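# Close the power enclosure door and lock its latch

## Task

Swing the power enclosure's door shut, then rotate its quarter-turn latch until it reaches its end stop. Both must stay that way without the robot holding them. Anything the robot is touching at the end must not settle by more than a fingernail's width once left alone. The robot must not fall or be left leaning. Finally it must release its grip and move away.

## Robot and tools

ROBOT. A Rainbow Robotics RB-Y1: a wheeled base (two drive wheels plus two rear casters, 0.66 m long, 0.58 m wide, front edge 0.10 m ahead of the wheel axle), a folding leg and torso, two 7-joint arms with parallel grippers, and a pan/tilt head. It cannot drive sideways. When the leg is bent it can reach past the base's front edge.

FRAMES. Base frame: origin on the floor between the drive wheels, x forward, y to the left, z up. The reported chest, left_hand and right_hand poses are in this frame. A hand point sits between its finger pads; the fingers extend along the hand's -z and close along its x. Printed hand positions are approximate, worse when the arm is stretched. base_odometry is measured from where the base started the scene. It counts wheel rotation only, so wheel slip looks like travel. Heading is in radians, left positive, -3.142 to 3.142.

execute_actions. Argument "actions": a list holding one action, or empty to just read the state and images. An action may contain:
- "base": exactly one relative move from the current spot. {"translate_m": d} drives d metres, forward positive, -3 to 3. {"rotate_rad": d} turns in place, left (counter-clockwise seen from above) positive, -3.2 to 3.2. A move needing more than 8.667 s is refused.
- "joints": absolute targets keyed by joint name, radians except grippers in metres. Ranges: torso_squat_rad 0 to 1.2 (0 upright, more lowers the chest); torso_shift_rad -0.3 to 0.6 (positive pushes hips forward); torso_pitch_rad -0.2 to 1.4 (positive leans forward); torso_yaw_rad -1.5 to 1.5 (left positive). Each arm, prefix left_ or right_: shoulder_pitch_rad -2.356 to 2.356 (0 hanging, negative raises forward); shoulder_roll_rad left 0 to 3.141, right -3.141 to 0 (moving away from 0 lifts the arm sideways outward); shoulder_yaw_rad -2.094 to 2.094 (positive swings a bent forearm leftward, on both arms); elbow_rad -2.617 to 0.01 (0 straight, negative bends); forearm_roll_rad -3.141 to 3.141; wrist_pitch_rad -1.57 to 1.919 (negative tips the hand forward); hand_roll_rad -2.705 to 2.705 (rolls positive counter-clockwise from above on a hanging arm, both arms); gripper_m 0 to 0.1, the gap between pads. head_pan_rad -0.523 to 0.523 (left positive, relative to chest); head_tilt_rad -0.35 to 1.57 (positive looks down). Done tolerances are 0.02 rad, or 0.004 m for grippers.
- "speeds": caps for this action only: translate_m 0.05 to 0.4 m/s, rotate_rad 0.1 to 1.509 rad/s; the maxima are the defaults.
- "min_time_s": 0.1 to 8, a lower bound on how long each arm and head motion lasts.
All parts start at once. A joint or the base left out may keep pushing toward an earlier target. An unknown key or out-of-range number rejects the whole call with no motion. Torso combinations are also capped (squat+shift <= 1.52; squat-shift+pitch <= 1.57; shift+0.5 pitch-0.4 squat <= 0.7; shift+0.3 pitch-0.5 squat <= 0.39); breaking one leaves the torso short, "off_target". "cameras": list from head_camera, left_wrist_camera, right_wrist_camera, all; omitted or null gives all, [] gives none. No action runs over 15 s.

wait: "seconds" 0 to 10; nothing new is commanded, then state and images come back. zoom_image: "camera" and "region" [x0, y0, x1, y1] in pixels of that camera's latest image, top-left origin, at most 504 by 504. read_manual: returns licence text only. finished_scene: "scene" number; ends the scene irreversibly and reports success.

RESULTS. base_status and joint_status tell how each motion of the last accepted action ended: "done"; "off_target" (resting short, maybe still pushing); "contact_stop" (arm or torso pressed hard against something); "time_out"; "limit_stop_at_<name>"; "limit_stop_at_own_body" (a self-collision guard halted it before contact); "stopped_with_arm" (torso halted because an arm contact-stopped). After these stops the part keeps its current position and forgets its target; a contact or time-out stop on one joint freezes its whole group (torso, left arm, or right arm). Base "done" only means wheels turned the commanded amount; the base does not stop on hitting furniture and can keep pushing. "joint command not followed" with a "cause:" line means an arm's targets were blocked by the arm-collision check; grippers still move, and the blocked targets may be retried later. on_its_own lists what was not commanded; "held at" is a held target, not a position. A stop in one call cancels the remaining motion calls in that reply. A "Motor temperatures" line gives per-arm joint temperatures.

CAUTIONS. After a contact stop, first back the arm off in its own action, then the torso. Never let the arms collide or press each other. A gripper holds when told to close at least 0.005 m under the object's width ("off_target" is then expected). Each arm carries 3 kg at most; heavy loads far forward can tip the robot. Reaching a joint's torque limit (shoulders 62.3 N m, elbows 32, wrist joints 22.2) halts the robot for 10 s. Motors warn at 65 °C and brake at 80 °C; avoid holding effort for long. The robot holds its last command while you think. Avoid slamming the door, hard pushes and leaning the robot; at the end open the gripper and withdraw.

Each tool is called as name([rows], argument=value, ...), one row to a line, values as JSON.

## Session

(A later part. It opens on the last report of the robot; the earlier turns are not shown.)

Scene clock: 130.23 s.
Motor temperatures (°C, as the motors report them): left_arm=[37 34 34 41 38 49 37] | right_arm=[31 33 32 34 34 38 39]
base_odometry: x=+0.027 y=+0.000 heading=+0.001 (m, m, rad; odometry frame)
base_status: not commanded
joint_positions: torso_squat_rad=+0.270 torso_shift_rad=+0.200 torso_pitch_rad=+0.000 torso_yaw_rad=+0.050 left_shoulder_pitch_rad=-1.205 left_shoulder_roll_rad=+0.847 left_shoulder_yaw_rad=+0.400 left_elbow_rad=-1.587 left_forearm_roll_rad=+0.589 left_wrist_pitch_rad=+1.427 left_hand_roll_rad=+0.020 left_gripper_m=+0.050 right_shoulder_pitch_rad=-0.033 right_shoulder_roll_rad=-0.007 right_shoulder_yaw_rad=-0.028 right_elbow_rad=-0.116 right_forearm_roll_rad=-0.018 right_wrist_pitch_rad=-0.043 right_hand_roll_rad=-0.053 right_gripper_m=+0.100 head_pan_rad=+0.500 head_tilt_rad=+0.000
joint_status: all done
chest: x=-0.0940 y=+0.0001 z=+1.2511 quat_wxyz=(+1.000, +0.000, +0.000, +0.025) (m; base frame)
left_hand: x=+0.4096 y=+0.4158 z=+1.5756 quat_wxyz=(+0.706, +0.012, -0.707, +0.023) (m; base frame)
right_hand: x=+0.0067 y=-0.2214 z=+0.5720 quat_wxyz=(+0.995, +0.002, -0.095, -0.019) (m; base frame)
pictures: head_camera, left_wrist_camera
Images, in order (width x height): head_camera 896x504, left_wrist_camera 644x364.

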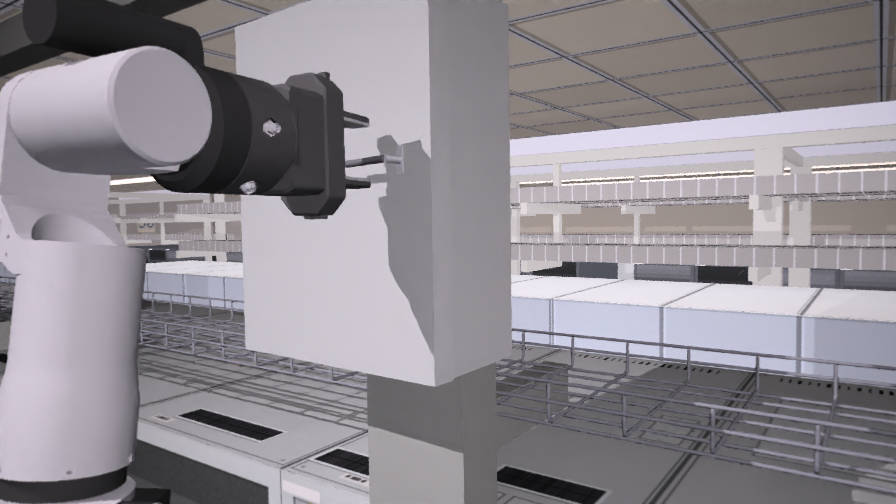

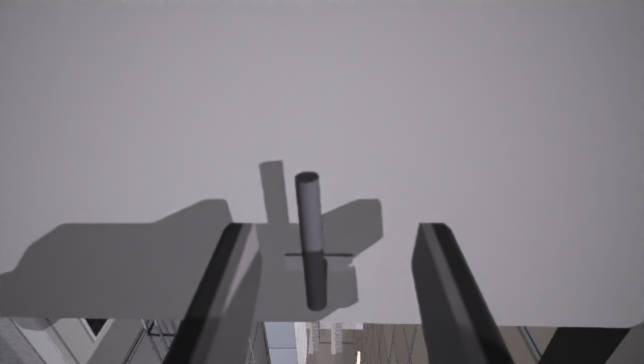

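Grip and pull it open.

execute_actions([
  {"joints":{"torso_shift_rad":0.225,"left_gripper_m":0,"left_hand_roll_rad":0.05}},
], cameras=[])

execute_actions([
  {"joints":{"torso_shift_rad":0.12,"torso_squat_rad":0.33,"torso_yaw_rad":0.075}},
], cameras=["head_camera","left_wrist_camera"])

execute_actions([
  {"joints":{"left_hand_roll_rad":0.5},"min_time_s":1.5},
], cameras=["head_camera","left_wrist_camera"])

Scene clock: 132.37 s.
Motor temperatures (°C, as the motors report them): left_arm=[37 34 34 41 38 49 37] | right_arm=[31 33 32 34 34 38 39]
base_odometry: x=+0.027 y=+0.000 heading=+0.001 (m, m, rad; odometry frame)
base_status: not commanded
joint_positions: torso_squat_rad=+0.270 torso_shift_rad=+0.225 torso_pitch_rad=+0.001 torso_yaw_rad=+0.050 left_shoulder_pitch_rad=-1.203 left_shoulder_roll_rad=+0.845 left_shoulder_yaw_rad=+0.399 left_elbow_rad=-1.586 left_forearm_roll_rad=+0.589 left_wrist_pitch_rad=+1.428 left_hand_roll_rad=+0.050 left_gripper_m=+0.006 right_shoulder_pitch_rad=-0.033 right_shoulder_roll_rad=-0.007 right_shoulder_yaw_rad=-0.028 right_elbow_rad=-0.116 right_forearm_roll_rad=-0.018 right_wrist_pitch_rad=-0.043 right_hand_roll_rad=-0.053 right_gripper_m=+0.100 head_pan_rad=+0.500 head_tilt_rad=+0.000
joint_status: left_gripper_m off_target (ended at +0.006, target +0.000); the others done
chest: x=-0.0771 y=+0.0001 z=+1.2475 quat_wxyz=(+1.000, +0.000, +0.000, +0.025) (m; base frame)
left_hand: x=+0.4280 y=+0.4152 z=+1.5694 quat_wxyz=(+0.708, +0.001, -0.705, +0.033) (m; base frame)
right_hand: x=+0.0231 y=-0.2214 z=+0.5684 quat_wxyz=(+0.995, +0.002, -0.094, -0.019) (m; base frame)
pictures: none
No camera images: the call's "cameras" was empty. Leave "cameras" out to get every camera's image.

Scene clock: 133.87 s.
Motor temperatures (°C, as the motors report them): left_arm=[37 34 34 41 39 48 37] | right_arm=[31 33 32 34 34 38 39]
base_odometry: x=+0.027 y=+0.000 heading=+0.001 (m, m, rad; odometry frame)
base_status: not commanded
joint_positions: torso_squat_rad=+0.330 torso_shift_rad=+0.121 torso_pitch_rad=+0.002 torso_yaw_rad=+0.075 left_shoulder_pitch_rad=-1.202 left_shoulder_roll_rad=+0.851 left_shoulder_yaw_rad=+0.403 left_elbow_rad=-1.583 left_forearm_roll_rad=+0.586 left_wrist_pitch_rad=+1.426 left_hand_roll_rad=+0.050 left_gripper_m=+0.006 right_shoulder_pitch_rad=-0.033 right_shoulder_roll_rad=-0.007 right_shoulder_yaw_rad=-0.028 right_elbow_rad=-0.116 right_forearm_roll_rad=-0.018 right_wrist_pitch_rad=-0.043 right_hand_roll_rad=-0.053 right_gripper_m=+0.100 head_pan_rad=+0.500 head_tilt_rad=+0.000
joint_status: all done
chest: x=-0.1475 y=+0.0016 z=+1.2474 quat_wxyz=(+0.999, -0.001, +0.001, +0.038) (m; base frame)
left_hand: x=+0.3457 y=+0.4344 z=+1.5692 quat_wxyz=(+0.706, +0.012, -0.706, +0.047) (m; base frame)
right_hand: x=-0.0424 y=-0.2188 z=+0.5686 quat_wxyz=(+0.996, +0.002, -0.094, -0.006) (m; base frame)
pictures: head_camera, left_wrist_camera
Images, in order (width x height): head_camera 896x504, left_wrist_camera 644x364.

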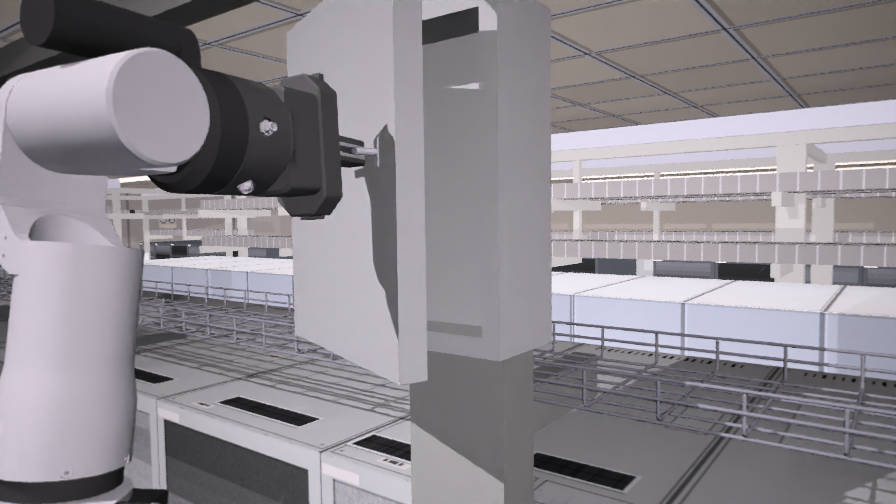

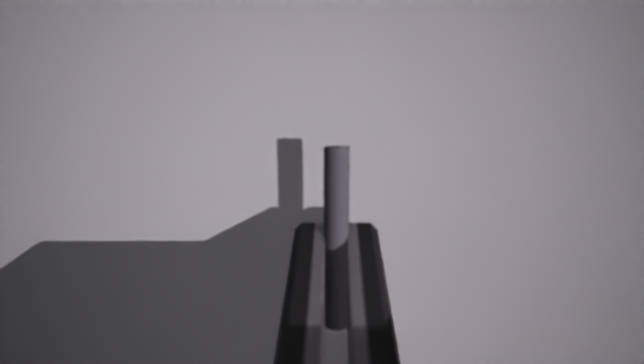

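Scene clock: 135.67 s.
Motor temperatures (°C, as the motors report them): left_arm=[38 34 34 41 40 48 37] | right_arm=[31 33 32 34 34 38 39]
base_odometry: x=+0.027 y=+0.000 heading=+0.001 (m, m, rad; odometry frame)
base_status: not commanded
joint_positions: torso_squat_rad=+0.330 torso_shift_rad=+0.121 torso_pitch_rad=+0.002 torso_yaw_rad=+0.075 left_shoulder_pitch_rad=-1.202 left_shoulder_roll_rad=+0.850 left_shoulder_yaw_rad=+0.402 left_elbow_rad=-1.584 left_forearm_roll_rad=+0.586 left_wrist_pitch_rad=+1.426 left_hand_roll_rad=+0.499 left_gripper_m=+0.014 right_shoulder_pitch_rad=-0.033 right_shoulder_roll_rad=-0.007 right_shoulder_yaw_rad=-0.028 right_elbow_rad=-0.116 right_forearm_roll_rad=-0.018 right_wrist_pitch_rad=-0.043 right_hand_roll_rad=-0.053 right_gripper_m=+0.100 head_pan_rad=+0.500 head_tilt_rad=+0.000
joint_status: all done
chest: x=-0.1475 y=+0.0014 z=+1.2474 quat_wxyz=(+0.999, -0.001, +0.001, +0.038) (m; base frame)
left_hand: x=+0.3460 y=+0.4331 z=+1.5690 quat_wxyz=(+0.679, -0.146, -0.691, +0.203) (m; base frame)
right_hand: x=-0.0424 y=-0.2188 z=+0.5685 quat_wxyz=(+0.996, +0.002, -0.094, -0.006) (m; base frame)
pictures: head_camera, left_wrist_camera
Images, in order (width x height): head_camera 896x504, left_wrist_camera 644x364.

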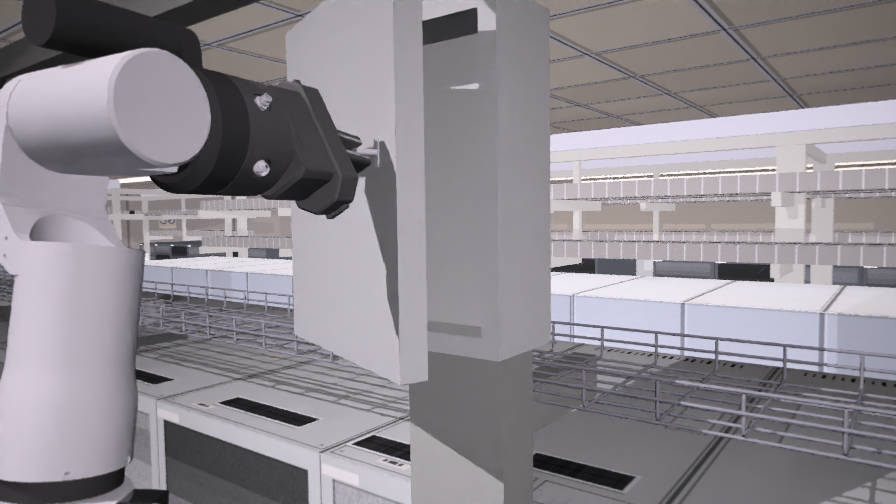

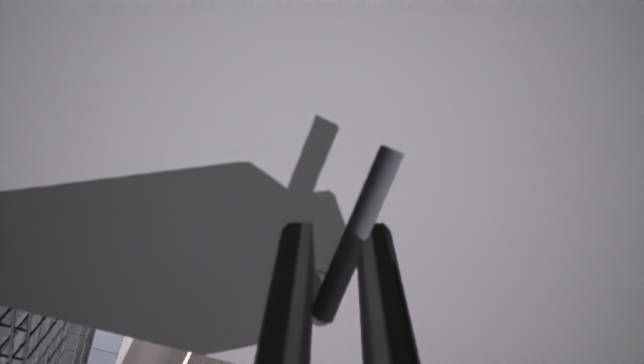

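execute_actions([
  {"joints":{"left_hand_roll_rad":0.02}},
], cameras=[])

execute_actions([
  {"joints":{"torso_shift_rad":0.225,"torso_squat_rad":0.28,"torso_yaw_rad":0.045}},
], cameras=["head_camera","left_wrist_camera"])

execute_actions([
  {"joints":{"torso_shift_rad":0.245,"torso_squat_rad":0.265}},
], cameras=["head_camera","left_wrist_camera"])

execute_actions([
  {"joints":{"left_hand_roll_rad":0.45},"min_time_s":1.5},
], cameras=["head_camera","left_wrist_camera"])

Scene clock: 138.17 s.
Motor temperatures (°C, as the motors report them): left_arm=[38 34 34 42 40 47 37] | right_arm=[31 33 32 34 34 38 39]
base_odometry: x=+0.027 y=+0.000 heading=+0.001 (m, m, rad; odometry frame)
base_status: not commanded
joint_positions: torso_squat_rad=+0.330 torso_shift_rad=+0.121 torso_pitch_rad=+0.002 torso_yaw_rad=+0.075 left_shoulder_pitch_rad=-1.202 left_shoulder_roll_rad=+0.849 left_shoulder_yaw_rad=+0.402 left_elbow_rad=-1.584 left_forearm_roll_rad=+0.587 left_wrist_pitch_rad=+1.426 left_hand_roll_rad=+0.020 left_gripper_m=+0.006 right_shoulder_pitch_rad=-0.033 right_shoulder_roll_rad=-0.007 right_shoulder_yaw_rad=-0.028 right_elbow_rad=-0.116 right_forearm_roll_rad=-0.018 right_wrist_pitch_rad=-0.043 right_hand_roll_rad=-0.053 right_gripper_m=+0.100 head_pan_rad=+0.500 head_tilt_rad=+0.000
joint_status: all done
on_its_own: left_gripper_m moved -0.008 toward your old target +0.000
chest: x=-0.1477 y=+0.0012 z=+1.2474 quat_wxyz=(+0.999, -0.001, +0.001, +0.038) (m; base frame)
left_hand: x=+0.3457 y=+0.4327 z=+1.5693 quat_wxyz=(+0.707, +0.022, -0.706, +0.035) (m; base frame)
right_hand: x=-0.0425 y=-0.2188 z=+0.5685 quat_wxyz=(+0.996, +0.002, -0.094, -0.006) (m; base frame)
pictures: none
No camera images: the call's "cameras" was empty. Leave "cameras" out to get every camera's image.

Scene clock: 139.77 s.
Motor temperatures (°C, as the motors report them): left_arm=[38 34 34 42 41 47 37] | right_arm=[31 33 32 34 34 38 39]
base_odometry: x=+0.027 y=+0.000 heading=+0.001 (m, m, rad; odometry frame)
base_status: not commanded
joint_positions: torso_squat_rad=+0.280 torso_shift_rad=+0.225 torso_pitch_rad=+0.000 torso_yaw_rad=+0.043 left_shoulder_pitch_rad=-1.205 left_shoulder_roll_rad=+0.842 left_shoulder_yaw_rad=+0.396 left_elbow_rad=-1.589 left_forearm_roll_rad=+0.592 left_wrist_pitch_rad=+1.429 left_hand_roll_rad=+0.020 left_gripper_m=+0.006 right_shoulder_pitch_rad=-0.033 right_shoulder_roll_rad=-0.007 right_shoulder_yaw_rad=-0.028 right_elbow_rad=-0.116 right_forearm_roll_rad=-0.018 right_wrist_pitch_rad=-0.043 right_hand_roll_rad=-0.053 right_gripper_m=+0.100 head_pan_rad=+0.500 head_tilt_rad=+0.000
joint_status: torso_squat_rad contact_stop (moved -0.050 of -0.050); torso_shift_rad contact_stop (moved +0.104 of +0.104); torso_yaw_rad contact_stop (moved -0.032 of -0.030)
chest: x=-0.0780 y=-0.0011 z=+1.2457 quat_wxyz=(+1.000, +0.001, +0.000, +0.022) (m; base frame)
left_hand: x=+0.4304 y=+0.4062 z=+1.5687 quat_wxyz=(+0.708, +0.008, -0.706, +0.016) (m; base frame)
right_hand: x=+0.0210 y=-0.2220 z=+0.5662 quat_wxyz=(+0.995, +0.002, -0.094, -0.022) (m; base frame)
pictures: head_camera, left_wrist_camera
Images, in order (width x height): head_camera 896x504, left_wrist_camera 644x364.

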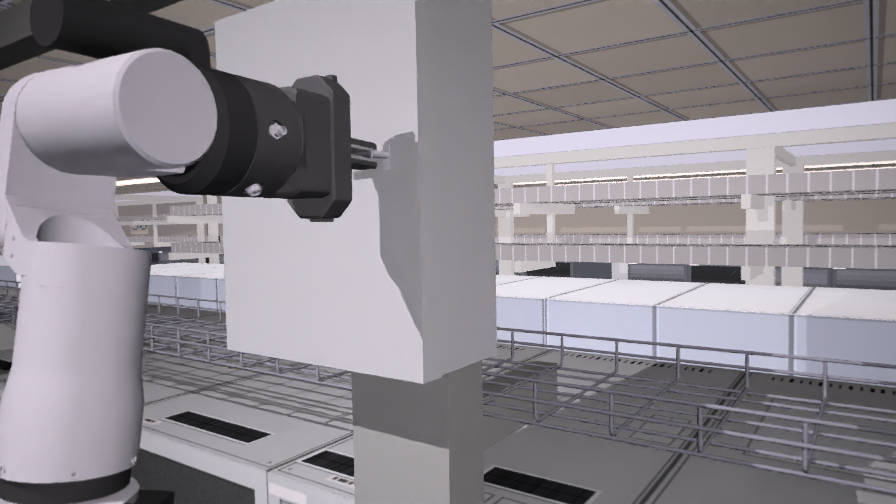

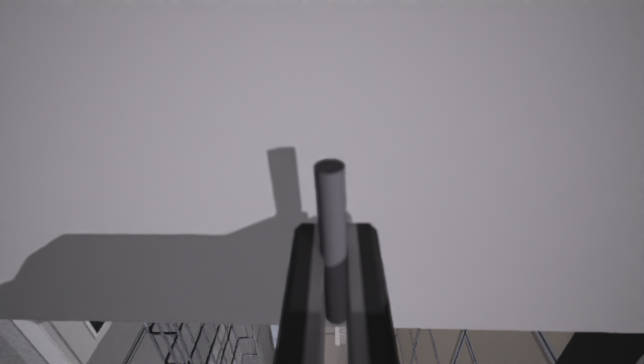

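not run: a stop came earlier in this reply.

not run: a stop came earlier in this reply.

execute_actions([
  {"joints":{"torso_shift_rad":0.23,"torso_squat_rad":0.275,"torso_yaw_rad":0.028}},
], cameras=["head_camera","left_wrist_camera"])

execute_actions([
  {"joints":{"left_hand_roll_rad":0.45},"min_time_s":1.5},
], cameras=["head_camera","left_wrist_camera"])

Scene clock: 141.00 s.
Motor temperatures (°C, as the motors report them): left_arm=[38 34 34 42 41 47 37] | right_arm=[31 33 32 34 34 38 39]
base_odometry: x=+0.027 y=+0.000 heading=+0.001 (m, m, rad; odometry frame)
base_status: not commanded
joint_positions: torso_squat_rad=+0.275 torso_shift_rad=+0.229 torso_pitch_rad=-0.001 torso_yaw_rad=+0.028 left_shoulder_pitch_rad=-1.204 left_shoulder_roll_rad=+0.844 left_shoulder_yaw_rad=+0.398 left_elbow_rad=-1.588 left_forearm_roll_rad=+0.591 left_wrist_pitch_rad=+1.430 left_hand_roll_rad=+0.020 left_gripper_m=+0.006 right_shoulder_pitch_rad=-0.033 right_shoulder_roll_rad=-0.007 right_shoulder_yaw_rad=-0.028 right_elbow_rad=-0.116 right_forearm_roll_rad=-0.018 right_wrist_pitch_rad=-0.043 right_hand_roll_rad=-0.053 right_gripper_m=+0.100 head_pan_rad=+0.500 head_tilt_rad=+0.000
joint_status: all done
chest: x=-0.0754 y=-0.0004 z=+1.2460 quat_wxyz=(+1.000, +0.000, -0.001, +0.014) (m; base frame)
left_hand: x=+0.4378 y=+0.4018 z=+1.5693 quat_wxyz=(+0.708, +0.004, -0.706, +0.013) (m; base frame)
right_hand: x=+0.0213 y=-0.2236 z=+0.5668 quat_wxyz=(+0.995, +0.001, -0.095, -0.030) (m; base frame)
pictures: head_camera, left_wrist_camera
Images, in order (width x height): head_camera 896x504, left_wrist_camera 644x364.

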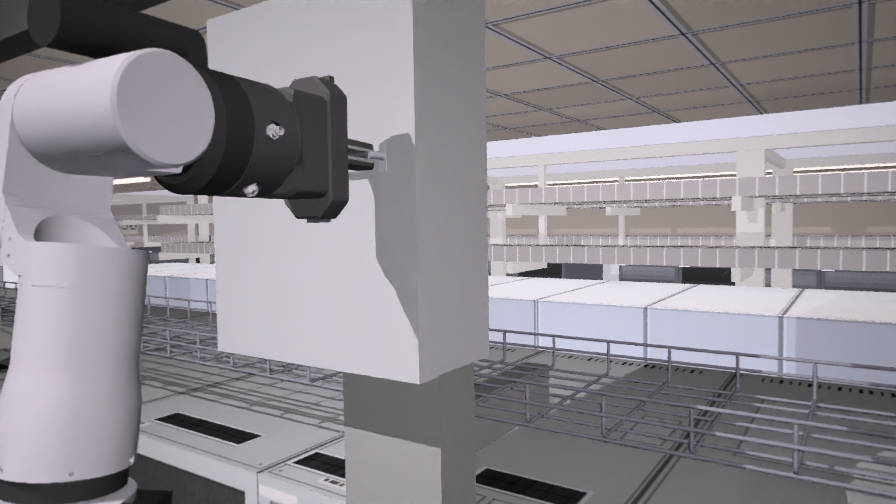

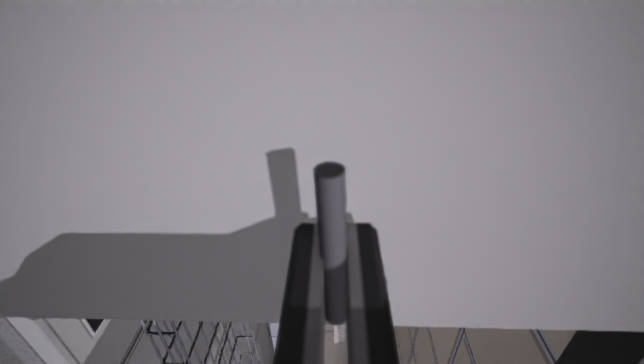

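Scene clock: 142.80 s.
Motor temperatures (°C, as the motors report them): left_arm=[38 34 34 42 41 48 37] | right_arm=[31 33 32 34 34 38 39]
base_odometry: x=+0.027 y=+0.000 heading=+0.001 (m, m, rad; odometry frame)
base_status: not commanded
joint_positions: torso_squat_rad=+0.275 torso_shift_rad=+0.229 torso_pitch_rad=-0.001 torso_yaw_rad=+0.028 left_shoulder_pitch_rad=-1.204 left_shoulder_roll_rad=+0.845 left_shoulder_yaw_rad=+0.398 left_elbow_rad=-1.588 left_forearm_roll_rad=+0.590 left_wrist_pitch_rad=+1.429 left_hand_roll_rad=+0.449 left_gripper_m=+0.012 right_shoulder_pitch_rad=-0.033 right_shoulder_roll_rad=-0.007 right_shoulder_yaw_rad=-0.028 right_elbow_rad=-0.116 right_forearm_roll_rad=-0.018 right_wrist_pitch_rad=-0.043 right_hand_roll_rad=-0.053 right_gripper_m=+0.100 head_pan_rad=+0.500 head_tilt_rad=+0.000
joint_status: all done
chest: x=-0.0753 y=-0.0002 z=+1.2460 quat_wxyz=(+1.000, +0.000, -0.001, +0.014) (m; base frame)
left_hand: x=+0.4378 y=+0.4026 z=+1.5694 quat_wxyz=(+0.689, -0.146, -0.691, +0.164) (m; base frame)
right_hand: x=+0.0213 y=-0.2236 z=+0.5669 quat_wxyz=(+0.995, +0.001, -0.095, -0.030) (m; base frame)
pictures: head_camera, left_wrist_camera
Images, in order (width x height): head_camera 896x504, left_wrist_camera 644x364.

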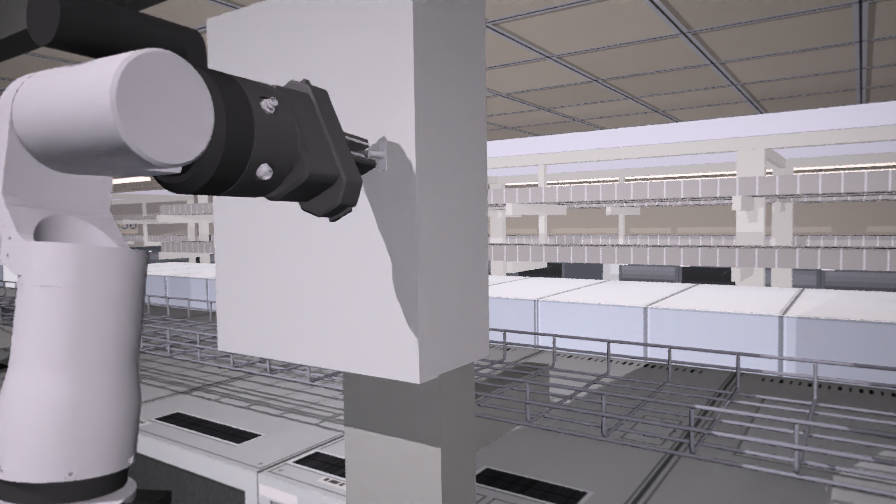

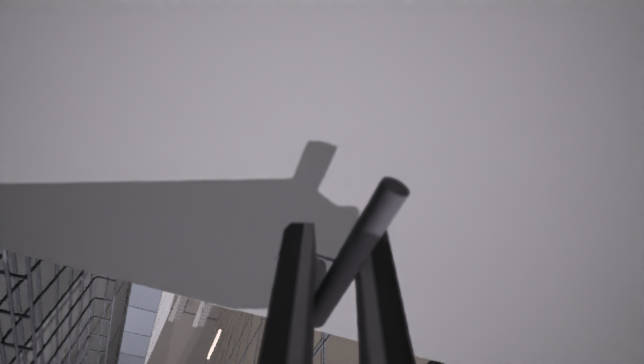

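execute_actions([
  {"joints":{"left_hand_roll_rad":0.0}},
], cameras=["head_camera","left_wrist_camera"])

execute_actions([
  {"joints":{"torso_shift_rad":0.245,"torso_squat_rad":0.265,"torso_yaw_rad":0.022}},
], cameras=["head_camera","left_wrist_camera"])

execute_actions([
  {"joints":{"left_hand_roll_rad":0.4},"min_time_s":1.5},
], cameras=["left_wrist_camera"])

Scene clock: 145.03 s.
Motor temperatures (°C, as the motors report them): left_arm=[38 34 34 42 41 48 37] | right_arm=[31 33 32 34 34 38 39]
base_odometry: x=+0.027 y=+0.000 heading=+0.001 (m, m, rad; odometry frame)
base_status: not commanded
joint_positions: torso_squat_rad=+0.275 torso_shift_rad=+0.229 torso_pitch_rad=-0.001 torso_yaw_rad=+0.028 left_shoulder_pitch_rad=-1.204 left_shoulder_roll_rad=+0.845 left_shoulder_yaw_rad=+0.398 left_elbow_rad=-1.588 left_forearm_roll_rad=+0.591 left_wrist_pitch_rad=+1.429 left_hand_roll_rad=+0.000 left_gripper_m=+0.006 right_shoulder_pitch_rad=-0.033 right_shoulder_roll_rad=-0.007 right_shoulder_yaw_rad=-0.028 right_elbow_rad=-0.116 right_forearm_roll_rad=-0.018 right_wrist_pitch_rad=-0.043 right_hand_roll_rad=-0.053 right_gripper_m=+0.100 head_pan_rad=+0.500 head_tilt_rad=+0.000
joint_status: all done
on_its_own: left_gripper_m moved -0.006 toward your old target +0.000
chest: x=-0.0753 y=-0.0002 z=+1.2460 quat_wxyz=(+1.000, +0.000, -0.001, +0.014) (m; base frame)
left_hand: x=+0.4378 y=+0.4024 z=+1.5693 quat_wxyz=(+0.708, +0.011, -0.706, +0.007) (m; base frame)
right_hand: x=+0.0213 y=-0.2236 z=+0.5669 quat_wxyz=(+0.995, +0.001, -0.095, -0.030) (m; base frame)
pictures: head_camera, left_wrist_camera
Images, in order (width x height): head_camera 896x504, left_wrist_camera 644x364.

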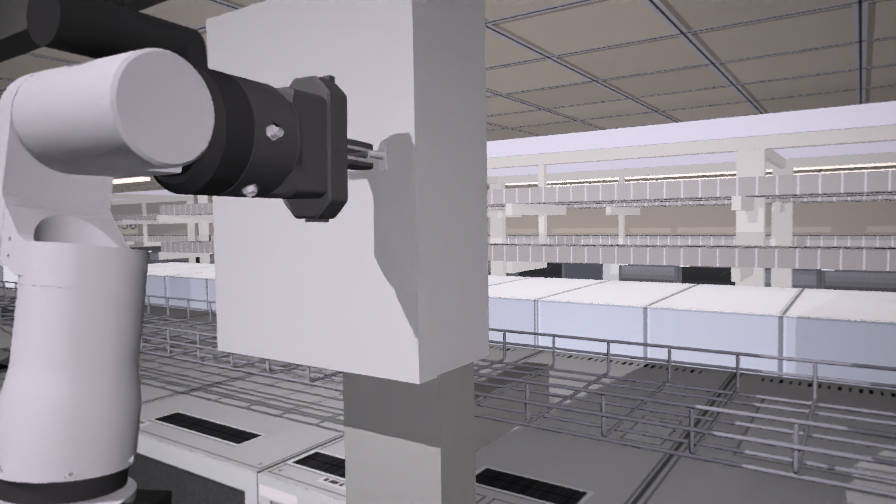

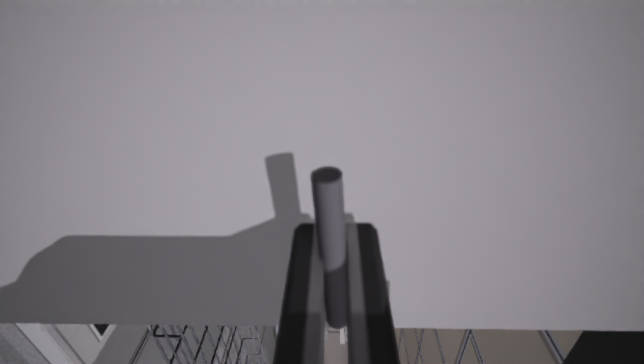

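Scene clock: 145.90 s.
Motor temperatures (°C, as the motors report them): left_arm=[38 34 34 42 41 48 37] | right_arm=[31 33 32 34 34 38 39]
base_odometry: x=+0.027 y=+0.000 heading=+0.001 (m, m, rad; odometry frame)
base_status: not commanded
joint_positions: torso_squat_rad=+0.268 torso_shift_rad=+0.239 torso_pitch_rad=-0.005 torso_yaw_rad=+0.025 left_shoulder_pitch_rad=-1.202 left_shoulder_roll_rad=+0.846 left_shoulder_yaw_rad=+0.399 left_elbow_rad=-1.587 left_forearm_roll_rad=+0.590 left_wrist_pitch_rad=+1.430 left_hand_roll_rad=+0.000 left_gripper_m=+0.006 right_shoulder_pitch_rad=-0.033 right_shoulder_roll_rad=-0.007 right_shoulder_yaw_rad=-0.028 right_elbow_rad=-0.116 right_forearm_roll_rad=-0.018 right_wrist_pitch_rad=-0.043 right_hand_roll_rad=-0.053 right_gripper_m=+0.100 head_pan_rad=+0.500 head_tilt_rad=+0.000
joint_status: torso_squat_rad contact_stop (moved -0.008 of -0.010); torso_shift_rad contact_stop (moved +0.010 of +0.016); torso_yaw_rad contact_stop (moved -0.003 of -0.006)
chest: x=-0.0694 y=+0.0001 z=+1.2457 quat_wxyz=(+1.000, +0.000, -0.002, +0.012) (m; base frame)
left_hand: x=+0.4440 y=+0.4025 z=+1.5700 quat_wxyz=(+0.707, +0.010, -0.707, +0.007) (m; base frame)
right_hand: x=+0.0290 y=-0.2240 z=+0.5671 quat_wxyz=(+0.995, +0.000, -0.097, -0.031) (m; base frame)
pictures: head_camera, left_wrist_camera
Images, in order (width x height): head_camera 896x504, left_wrist_camera 644x364.

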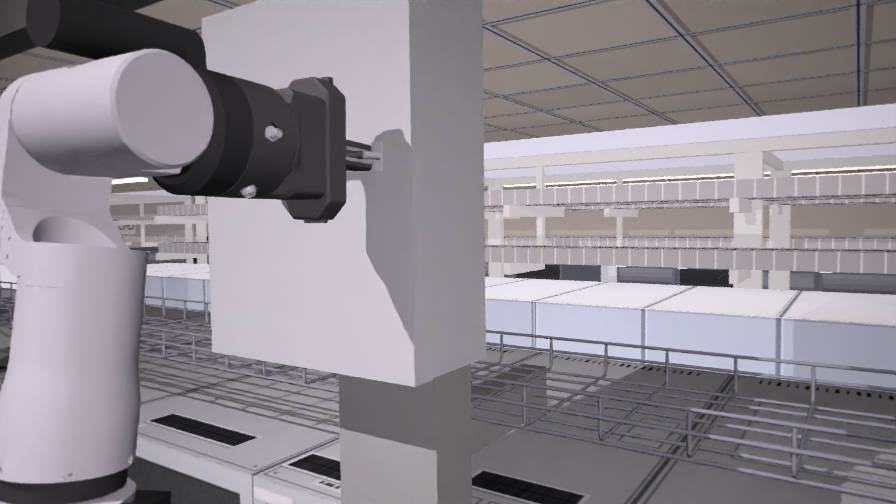

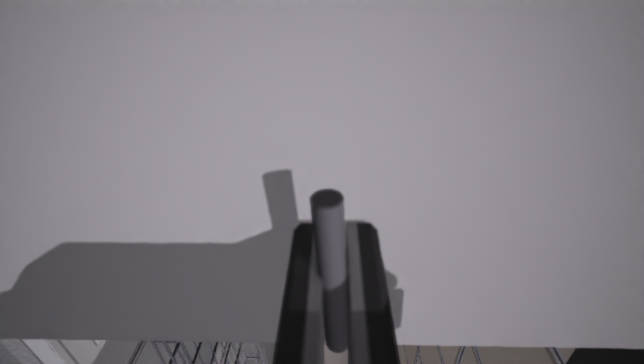

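not run: a stop came earlier in this reply.

execute_actions([
  {"joints":{"torso_shift_rad":0.16,"torso_squat_rad":0.32,"torso_pitch_rad":0,"torso_yaw_rad":0.02,"left_gripper_m":0.02}},
], cameras=["left_wrist_camera"])

execute_actions([
  {"joints":{"left_gripper_m":0.003}},
], cameras=[])

execute_actions([
  {"joints":{"torso_shift_rad":0.2,"torso_squat_rad":0.297}},
], cameras=["head_camera","left_wrist_camera"])

Scene clock: 148.50 s.
Motor temperatures (°C, as the motors report them): left_arm=[38 34 34 41 41 48 37] | right_arm=[31 33 32 34 34 38 39]
base_odometry: x=+0.027 y=+0.000 heading=+0.001 (m, m, rad; odometry frame)
base_status: not commanded
joint_positions: torso_squat_rad=+0.320 torso_shift_rad=+0.160 torso_pitch_rad=+0.000 torso_yaw_rad=+0.020 left_shoulder_pitch_rad=-1.204 left_shoulder_roll_rad=+0.847 left_shoulder_yaw_rad=+0.400 left_elbow_rad=-1.587 left_forearm_roll_rad=+0.589 left_wrist_pitch_rad=+1.427 left_hand_roll_rad=+0.000 left_gripper_m=+0.020 right_shoulder_pitch_rad=-0.033 right_shoulder_roll_rad=-0.007 right_shoulder_yaw_rad=-0.028 right_elbow_rad=-0.116 right_forearm_roll_rad=-0.018 right_wrist_pitch_rad=-0.043 right_hand_roll_rad=-0.053 right_gripper_m=+0.100 head_pan_rad=+0.500 head_tilt_rad=+0.000
joint_status: all done
chest: x=-0.1222 y=+0.0001 z=+1.2459 quat_wxyz=(+1.000, +0.000, +0.000, +0.010) (m; base frame)
left_hand: x=+0.3940 y=+0.4003 z=+1.5698 quat_wxyz=(+0.707, +0.009, -0.707, +0.005) (m; base frame)
right_hand: x=-0.0280 y=-0.2243 z=+0.5668 quat_wxyz=(+0.995, +0.000, -0.095, -0.034) (m; base frame)
pictures: left_wrist_camera
Images, in order (width x height): left_wrist_camera 644x364.

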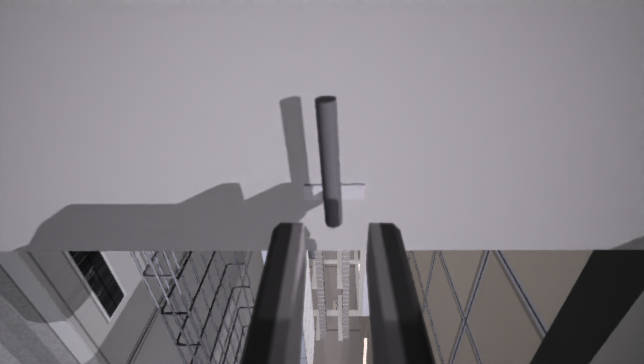

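Scene clock: 149.17 s.
Motor temperatures (°C, as the motors report them): left_arm=[38 34 34 41 41 48 37] | right_arm=[31 33 32 34 34 38 39]
base_odometry: x=+0.027 y=+0.000 heading=+0.001 (m, m, rad; odometry frame)
base_status: not commanded
joint_positions: torso_squat_rad=+0.320 torso_shift_rad=+0.160 torso_pitch_rad=+0.000 torso_yaw_rad=+0.020 left_shoulder_pitch_rad=-1.204 left_shoulder_roll_rad=+0.847 left_shoulder_yaw_rad=+0.400 left_elbow_rad=-1.587 left_forearm_roll_rad=+0.589 left_wrist_pitch_rad=+1.427 left_hand_roll_rad=+0.000 left_gripper_m=+0.003 right_shoulder_pitch_rad=-0.033 right_shoulder_roll_rad=-0.007 right_shoulder_yaw_rad=-0.028 right_elbow_rad=-0.116 right_forearm_roll_rad=-0.018 right_wrist_pitch_rad=-0.043 right_hand_roll_rad=-0.053 right_gripper_m=+0.100 head_pan_rad=+0.500 head_tilt_rad=+0.000
joint_status: all done
chest: x=-0.1222 y=+0.0001 z=+1.2459 quat_wxyz=(+1.000, +0.000, +0.000, +0.010) (m; base frame)
left_hand: x=+0.3940 y=+0.4003 z=+1.5698 quat_wxyz=(+0.707, +0.009, -0.707, +0.005) (m; base frame)
right_hand: x=-0.0281 y=-0.2243 z=+0.5668 quat_wxyz=(+0.995, +0.000, -0.095, -0.034) (m; base frame)
pictures: none
No camera images: the call's "cameras" was empty. Leave "cameras" out to get every camera's image.

Scene clock: 150.17 s.
Motor temperatures (°C, as the motors report them): left_arm=[38 34 34 41 41 48 37] | right_arm=[31 33 32 34 34 38 39]
base_odometry: x=+0.027 y=+0.000 heading=+0.001 (m, m, rad; odometry frame)
base_status: not commanded
joint_positions: torso_squat_rad=+0.297 torso_shift_rad=+0.199 torso_pitch_rad=-0.001 torso_yaw_rad=+0.020 left_shoulder_pitch_rad=-1.204 left_shoulder_roll_rad=+0.847 left_shoulder_yaw_rad=+0.400 left_elbow_rad=-1.588 left_forearm_roll_rad=+0.589 left_wrist_pitch_rad=+1.428 left_hand_roll_rad=+0.000 left_gripper_m=+0.004 right_shoulder_pitch_rad=-0.033 right_shoulder_roll_rad=-0.007 right_shoulder_yaw_rad=-0.028 right_elbow_rad=-0.116 right_forearm_roll_rad=-0.018 right_wrist_pitch_rad=-0.043 right_hand_roll_rad=-0.053 right_gripper_m=+0.100 head_pan_rad=+0.500 head_tilt_rad=+0.000
joint_status: all done
chest: x=-0.0957 y=+0.0001 z=+1.2460 quat_wxyz=(+1.000, +0.000, +0.000, +0.010) (m; base frame)
left_hand: x=+0.4198 y=+0.4002 z=+1.5703 quat_wxyz=(+0.707, +0.009, -0.707, +0.005) (m; base frame)
right_hand: x=-0.0009 y=-0.2243 z=+0.5670 quat_wxyz=(+0.995, +0.000, -0.095, -0.034) (m; base frame)
pictures: head_camera, left_wrist_camera
Images, in order (width x height): head_camera 896x504, left_wrist_camera 644x364.

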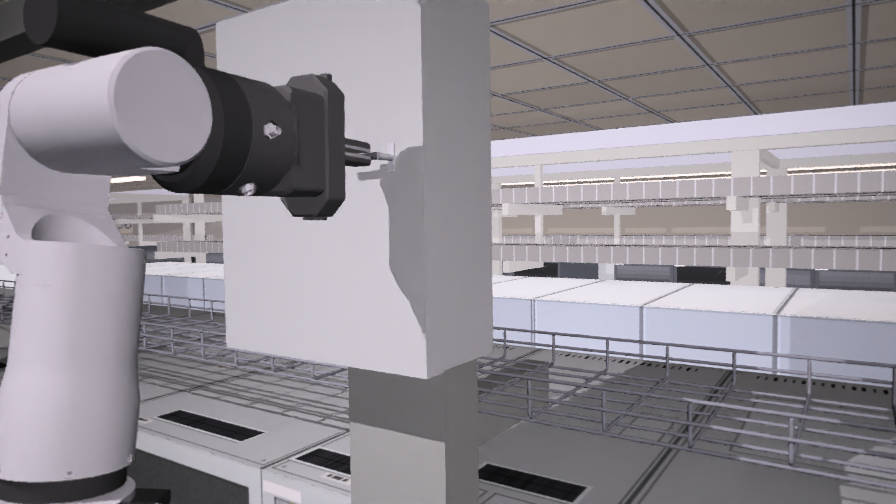

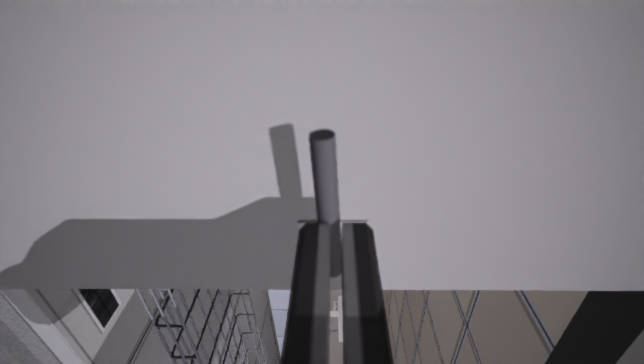

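execute_actions([
  {"joints":{"torso_shift_rad":0.212,"torso_squat_rad":0.29,"left_gripper_m":0}},
], cameras=["left_wrist_camera"])

execute_actions([
  {"joints":{"left_hand_roll_rad":0.5},"min_time_s":2},
], cameras=["head_camera","left_wrist_camera"])

Scene clock: 151.73 s.
Motor temperatures (°C, as the motors report them): left_arm=[38 34 34 41 41 48 37] | right_arm=[31 33 32 34 34 38 39]
base_odometry: x=+0.027 y=+0.000 heading=+0.002 (m, m, rad; odometry frame)
base_status: not commanded
joint_positions: torso_squat_rad=+0.292 torso_shift_rad=+0.207 torso_pitch_rad=-0.008 torso_yaw_rad=+0.022 left_shoulder_pitch_rad=-1.202 left_shoulder_roll_rad=+0.846 left_shoulder_yaw_rad=+0.399 left_elbow_rad=-1.588 left_forearm_roll_rad=+0.590 left_wrist_pitch_rad=+1.430 left_hand_roll_rad=+0.000 left_gripper_m=+0.002 right_shoulder_pitch_rad=-0.033 right_shoulder_roll_rad=-0.007 right_shoulder_yaw_rad=-0.028 right_elbow_rad=-0.116 right_forearm_roll_rad=-0.018 right_wrist_pitch_rad=-0.043 right_hand_roll_rad=-0.053 right_gripper_m=+0.100 head_pan_rad=+0.500 head_tilt_rad=+0.000
joint_status: torso_squat_rad contact_stop (moved -0.006 of -0.007); torso_shift_rad contact_stop (moved +0.008 of +0.013); the others done
chest: x=-0.0927 y=+0.0002 z=+1.2461 quat_wxyz=(+1.000, +0.000, -0.004, +0.011) (m; base frame)
left_hand: x=+0.4204 y=+0.4011 z=+1.5722 quat_wxyz=(+0.706, +0.009, -0.708, +0.006) (m; base frame)
right_hand: x=+0.0072 y=-0.2242 z=+0.5678 quat_wxyz=(+0.995, +0.000, -0.099, -0.033) (m; base frame)
pictures: left_wrist_camera
Images, in order (width x height): left_wrist_camera 644x364.

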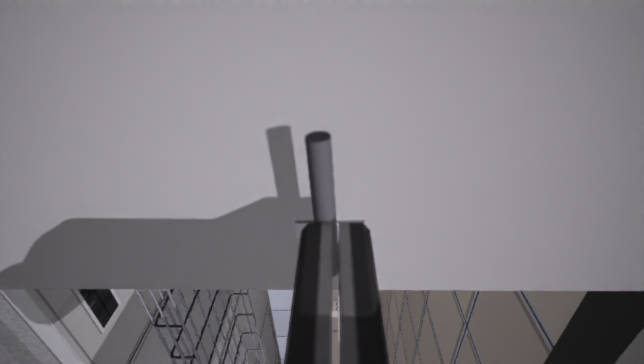

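not run: a stop came earlier in this reply.

execute_actions([
  {"joints":{"torso_shift_rad":0.14,"torso_squat_rad":0.1,"torso_pitch_rad":0,"head_tilt_rad":-0.1}},
], cameras=["head_camera"])

zoom_image(camera="head_camera", region=[380,30,560,160])

zoom_image(camera="head_camera", region=[220,370,560,504])

Scene clock: 154.13 s.
Motor temperatures (°C, as the motors report them): left_arm=[38 34 34 41 40 49 37] | right_arm=[31 33 32 34 34 38 39]
base_odometry: x=+0.027 y=+0.000 heading=+0.001 (m, m, rad; odometry frame)
base_status: not commanded
joint_positions: torso_squat_rad=+0.100 torso_shift_rad=+0.140 torso_pitch_rad=+0.000 torso_yaw_rad=+0.022 left_shoulder_pitch_rad=-1.204 left_shoulder_roll_rad=+0.847 left_shoulder_yaw_rad=+0.400 left_elbow_rad=-1.587 left_forearm_roll_rad=+0.589 left_wrist_pitch_rad=+1.427 left_hand_roll_rad=+0.000 left_gripper_m=+0.000 right_shoulder_pitch_rad=-0.033 right_shoulder_roll_rad=-0.007 right_shoulder_yaw_rad=-0.028 right_elbow_rad=-0.116 right_forearm_roll_rad=-0.018 right_wrist_pitch_rad=-0.043 right_hand_roll_rad=-0.053 right_gripper_m=+0.100 head_pan_rad=+0.500 head_tilt_rad=-0.100
joint_status: all done
chest: x=-0.1308 y=+0.0002 z=+1.2796 quat_wxyz=(+1.000, +0.000, +0.000, +0.011) (m; base frame)
left_hand: x=+0.3848 y=+0.4011 z=+1.6035 quat_wxyz=(+0.707, +0.009, -0.707, +0.006) (m; base frame)
right_hand: x=-0.0364 y=-0.2241 z=+0.6005 quat_wxyz=(+0.995, +0.000, -0.095, -0.033) (m; base frame)
pictures: head_camera
Images, in order (width x height): head_camera 896x504.

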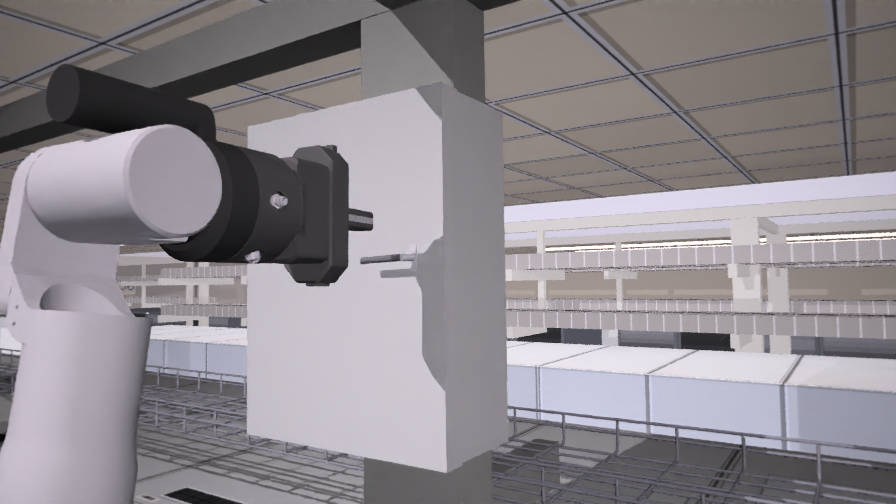

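Region (380, 30, 560, 160) of head_camera's 896x504 image, scaled by 2.800, with more detail than that image has.

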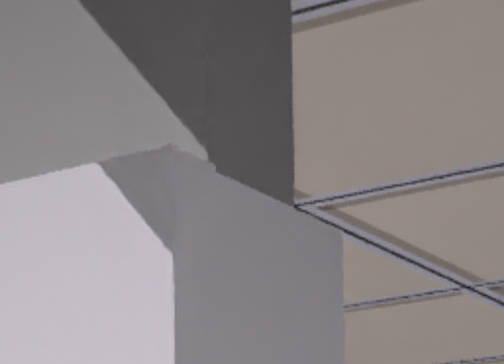

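Region (220, 370, 560, 504) of head_camera's 896x504 image, scaled by 1.482, with more detail than that image has; it fills the top 199 rows of this view, and the rest is white.

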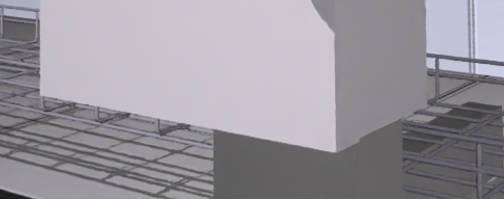

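execute_actions([
  {"joints":{"torso_squat_rad":0.31,"left_gripper_m":0.04,"head_tilt_rad":-0.05}},
], cameras=[])

execute_actions([
  {"joints":{"torso_squat_rad":0.28,"torso_shift_rad":0.222}},
], cameras=[])

execute_actions([
  {"joints":{"left_gripper_m":0}},
], cameras=[])

execute_actions([
  {"joints":{"torso_squat_rad":0.2,"torso_shift_rad":0.217}},
], cameras=["head_camera","left_wrist_camera"])

zoom_image(camera="head_camera", region=[360,350,520,460])

Scene clock: 156.73 s.
Motor temperatures (°C, as the motors report them): left_arm=[38 34 34 41 40 48 37] | right_arm=[31 33 32 34 34 38 39]
base_odometry: x=+0.027 y=+0.000 heading=+0.001 (m, m, rad; odometry frame)
base_status: not commanded
joint_positions: torso_squat_rad=+0.310 torso_shift_rad=+0.140 torso_pitch_rad=+0.000 torso_yaw_rad=+0.022 left_shoulder_pitch_rad=-1.204 left_shoulder_roll_rad=+0.847 left_shoulder_yaw_rad=+0.400 left_elbow_rad=-1.587 left_forearm_roll_rad=+0.589 left_wrist_pitch_rad=+1.427 left_hand_roll_rad=+0.000 left_gripper_m=+0.040 right_shoulder_pitch_rad=-0.033 right_shoulder_roll_rad=-0.007 right_shoulder_yaw_rad=-0.028 right_elbow_rad=-0.116 right_forearm_roll_rad=-0.018 right_wrist_pitch_rad=-0.043 right_hand_roll_rad=-0.053 right_gripper_m=+0.100 head_pan_rad=+0.500 head_tilt_rad=-0.050
joint_status: all done
chest: x=-0.1350 y=+0.0001 z=+1.2500 quat_wxyz=(+1.000, +0.000, +0.000, +0.011) (m; base frame)
left_hand: x=+0.3805 y=+0.4010 z=+1.5739 quat_wxyz=(+0.707, +0.009, -0.707, +0.006) (m; base frame)
right_hand: x=-0.0405 y=-0.2241 z=+0.5710 quat_wxyz=(+0.995, +0.000, -0.095, -0.033) (m; base frame)
pictures: none
No camera images: the call's "cameras" was empty. Leave "cameras" out to get every camera's image.

Scene clock: 158.07 s.
Motor temperatures (°C, as the motors report them): left_arm=[38 34 34 41 40 48 37] | right_arm=[31 33 32 34 34 38 39]
base_odometry: x=+0.027 y=+0.000 heading=+0.001 (m, m, rad; odometry frame)
base_status: not commanded
joint_positions: torso_squat_rad=+0.280 torso_shift_rad=+0.222 torso_pitch_rad=+0.000 torso_yaw_rad=+0.021 left_shoulder_pitch_rad=-1.204 left_shoulder_roll_rad=+0.847 left_shoulder_yaw_rad=+0.400 left_elbow_rad=-1.587 left_forearm_roll_rad=+0.589 left_wrist_pitch_rad=+1.427 left_hand_roll_rad=+0.000 left_gripper_m=+0.040 right_shoulder_pitch_rad=-0.033 right_shoulder_roll_rad=-0.007 right_shoulder_yaw_rad=-0.028 right_elbow_rad=-0.116 right_forearm_roll_rad=-0.018 right_wrist_pitch_rad=-0.043 right_hand_roll_rad=-0.053 right_gripper_m=+0.100 head_pan_rad=+0.500 head_tilt_rad=-0.050
joint_status: all done
chest: x=-0.0798 y=+0.0001 z=+1.2461 quat_wxyz=(+1.000, +0.000, +0.000, +0.011) (m; base frame)
left_hand: x=+0.4359 y=+0.4010 z=+1.5699 quat_wxyz=(+0.707, +0.009, -0.707, +0.006) (m; base frame)
right_hand: x=+0.0145 y=-0.2242 z=+0.5670 quat_wxyz=(+0.995, +0.000, -0.095, -0.033) (m; base frame)
pictures: none
No camera images: the call's "cameras" was empty. Leave "cameras" out to get every camera's image.

Scene clock: 158.93 s.
Motor temperatures (°C, as the motors report them): left_arm=[38 34 34 41 40 48 37] | right_arm=[31 33 32 34 34 38 39]
base_odometry: x=+0.027 y=+0.000 heading=+0.001 (m, m, rad; odometry frame)
base_status: not commanded
joint_positions: torso_squat_rad=+0.280 torso_shift_rad=+0.222 torso_pitch_rad=+0.000 torso_yaw_rad=+0.021 left_shoulder_pitch_rad=-1.204 left_shoulder_roll_rad=+0.846 left_shoulder_yaw_rad=+0.400 left_elbow_rad=-1.587 left_forearm_roll_rad=+0.589 left_wrist_pitch_rad=+1.428 left_hand_roll_rad=+0.000 left_gripper_m=+0.006 right_shoulder_pitch_rad=-0.033 right_shoulder_roll_rad=-0.007 right_shoulder_yaw_rad=-0.028 right_elbow_rad=-0.116 right_forearm_roll_rad=-0.018 right_wrist_pitch_rad=-0.043 right_hand_roll_rad=-0.053 right_gripper_m=+0.100 head_pan_rad=+0.500 head_tilt_rad=-0.050
joint_status: left_gripper_m off_target (ended at +0.006, target +0.000)
chest: x=-0.0798 y=+0.0002 z=+1.2462 quat_wxyz=(+1.000, +0.000, +0.000, +0.011) (m; base frame)
left_hand: x=+0.4361 y=+0.4011 z=+1.5693 quat_wxyz=(+0.708, +0.009, -0.706, +0.006) (m; base frame)
right_hand: x=+0.0145 y=-0.2242 z=+0.5670 quat_wxyz=(+0.995, +0.000, -0.095, -0.033) (m; base frame)
pictures: none
No camera images: the call's "cameras" was empty. Leave "cameras" out to get every camera's image.

Scene clock: 159.93 s.
Motor temperatures (°C, as the motors report them): left_arm=[38 34 34 41 40 49 37] | right_arm=[31 33 32 34 34 38 39]
base_odometry: x=+0.027 y=+0.000 heading=+0.001 (m, m, rad; odometry frame)
base_status: not commanded
joint_positions: torso_squat_rad=+0.200 torso_shift_rad=+0.217 torso_pitch_rad=+0.000 torso_yaw_rad=+0.022 left_shoulder_pitch_rad=-1.198 left_shoulder_roll_rad=+0.844 left_shoulder_yaw_rad=+0.398 left_elbow_rad=-1.585 left_forearm_roll_rad=+0.590 left_wrist_pitch_rad=+1.432 left_hand_roll_rad=+0.000 left_gripper_m=+0.017 right_shoulder_pitch_rad=-0.033 right_shoulder_roll_rad=-0.007 right_shoulder_yaw_rad=-0.028 right_elbow_rad=-0.116 right_forearm_roll_rad=-0.018 right_wrist_pitch_rad=-0.043 right_hand_roll_rad=-0.053 right_gripper_m=+0.100 head_pan_rad=+0.500 head_tilt_rad=-0.050
joint_status: all done
chest: x=-0.0805 y=+0.0003 z=+1.2599 quat_wxyz=(+1.000, +0.000, +0.000, +0.011) (m; base frame)
left_hand: x=+0.4373 y=+0.4012 z=+1.5779 quat_wxyz=(+0.712, +0.008, -0.702, +0.006) (m; base frame)
right_hand: x=+0.0139 y=-0.2243 z=+0.5809 quat_wxyz=(+0.995, +0.000, -0.095, -0.033) (m; base frame)
pictures: head_camera, left_wrist_camera
Images, in order (width x height): head_camera 896x504, left_wrist_camera 644x364.

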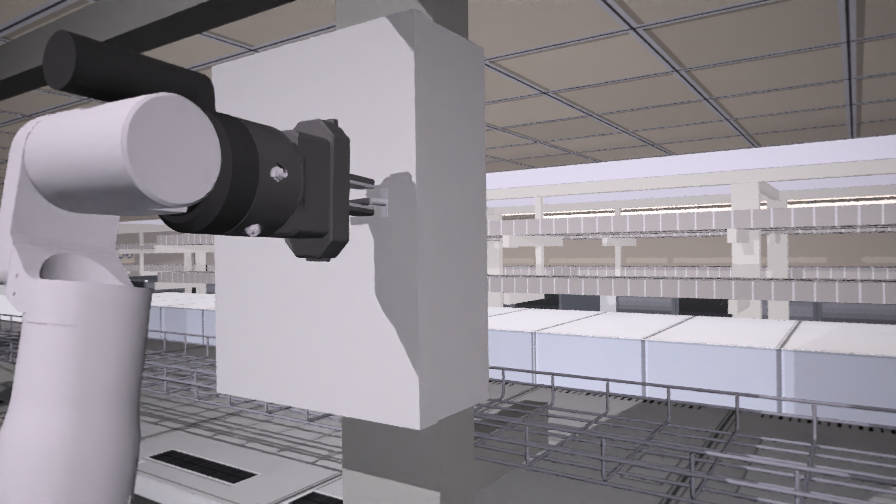

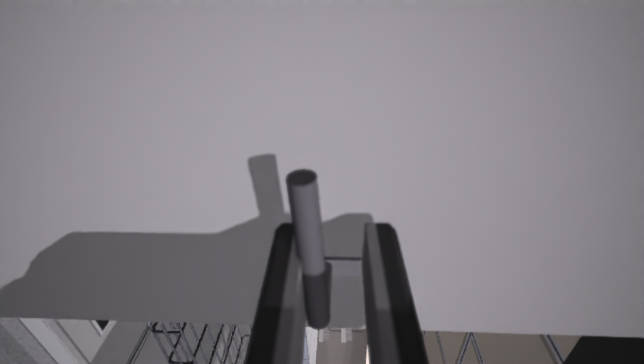

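Region (360, 350, 520, 460) of head_camera's 896x504 image, scaled by 3.150, with more detail than that image has; it fills the top 346 rows of this view, and the rest is white.

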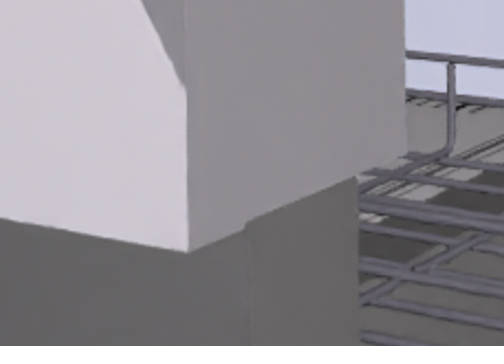

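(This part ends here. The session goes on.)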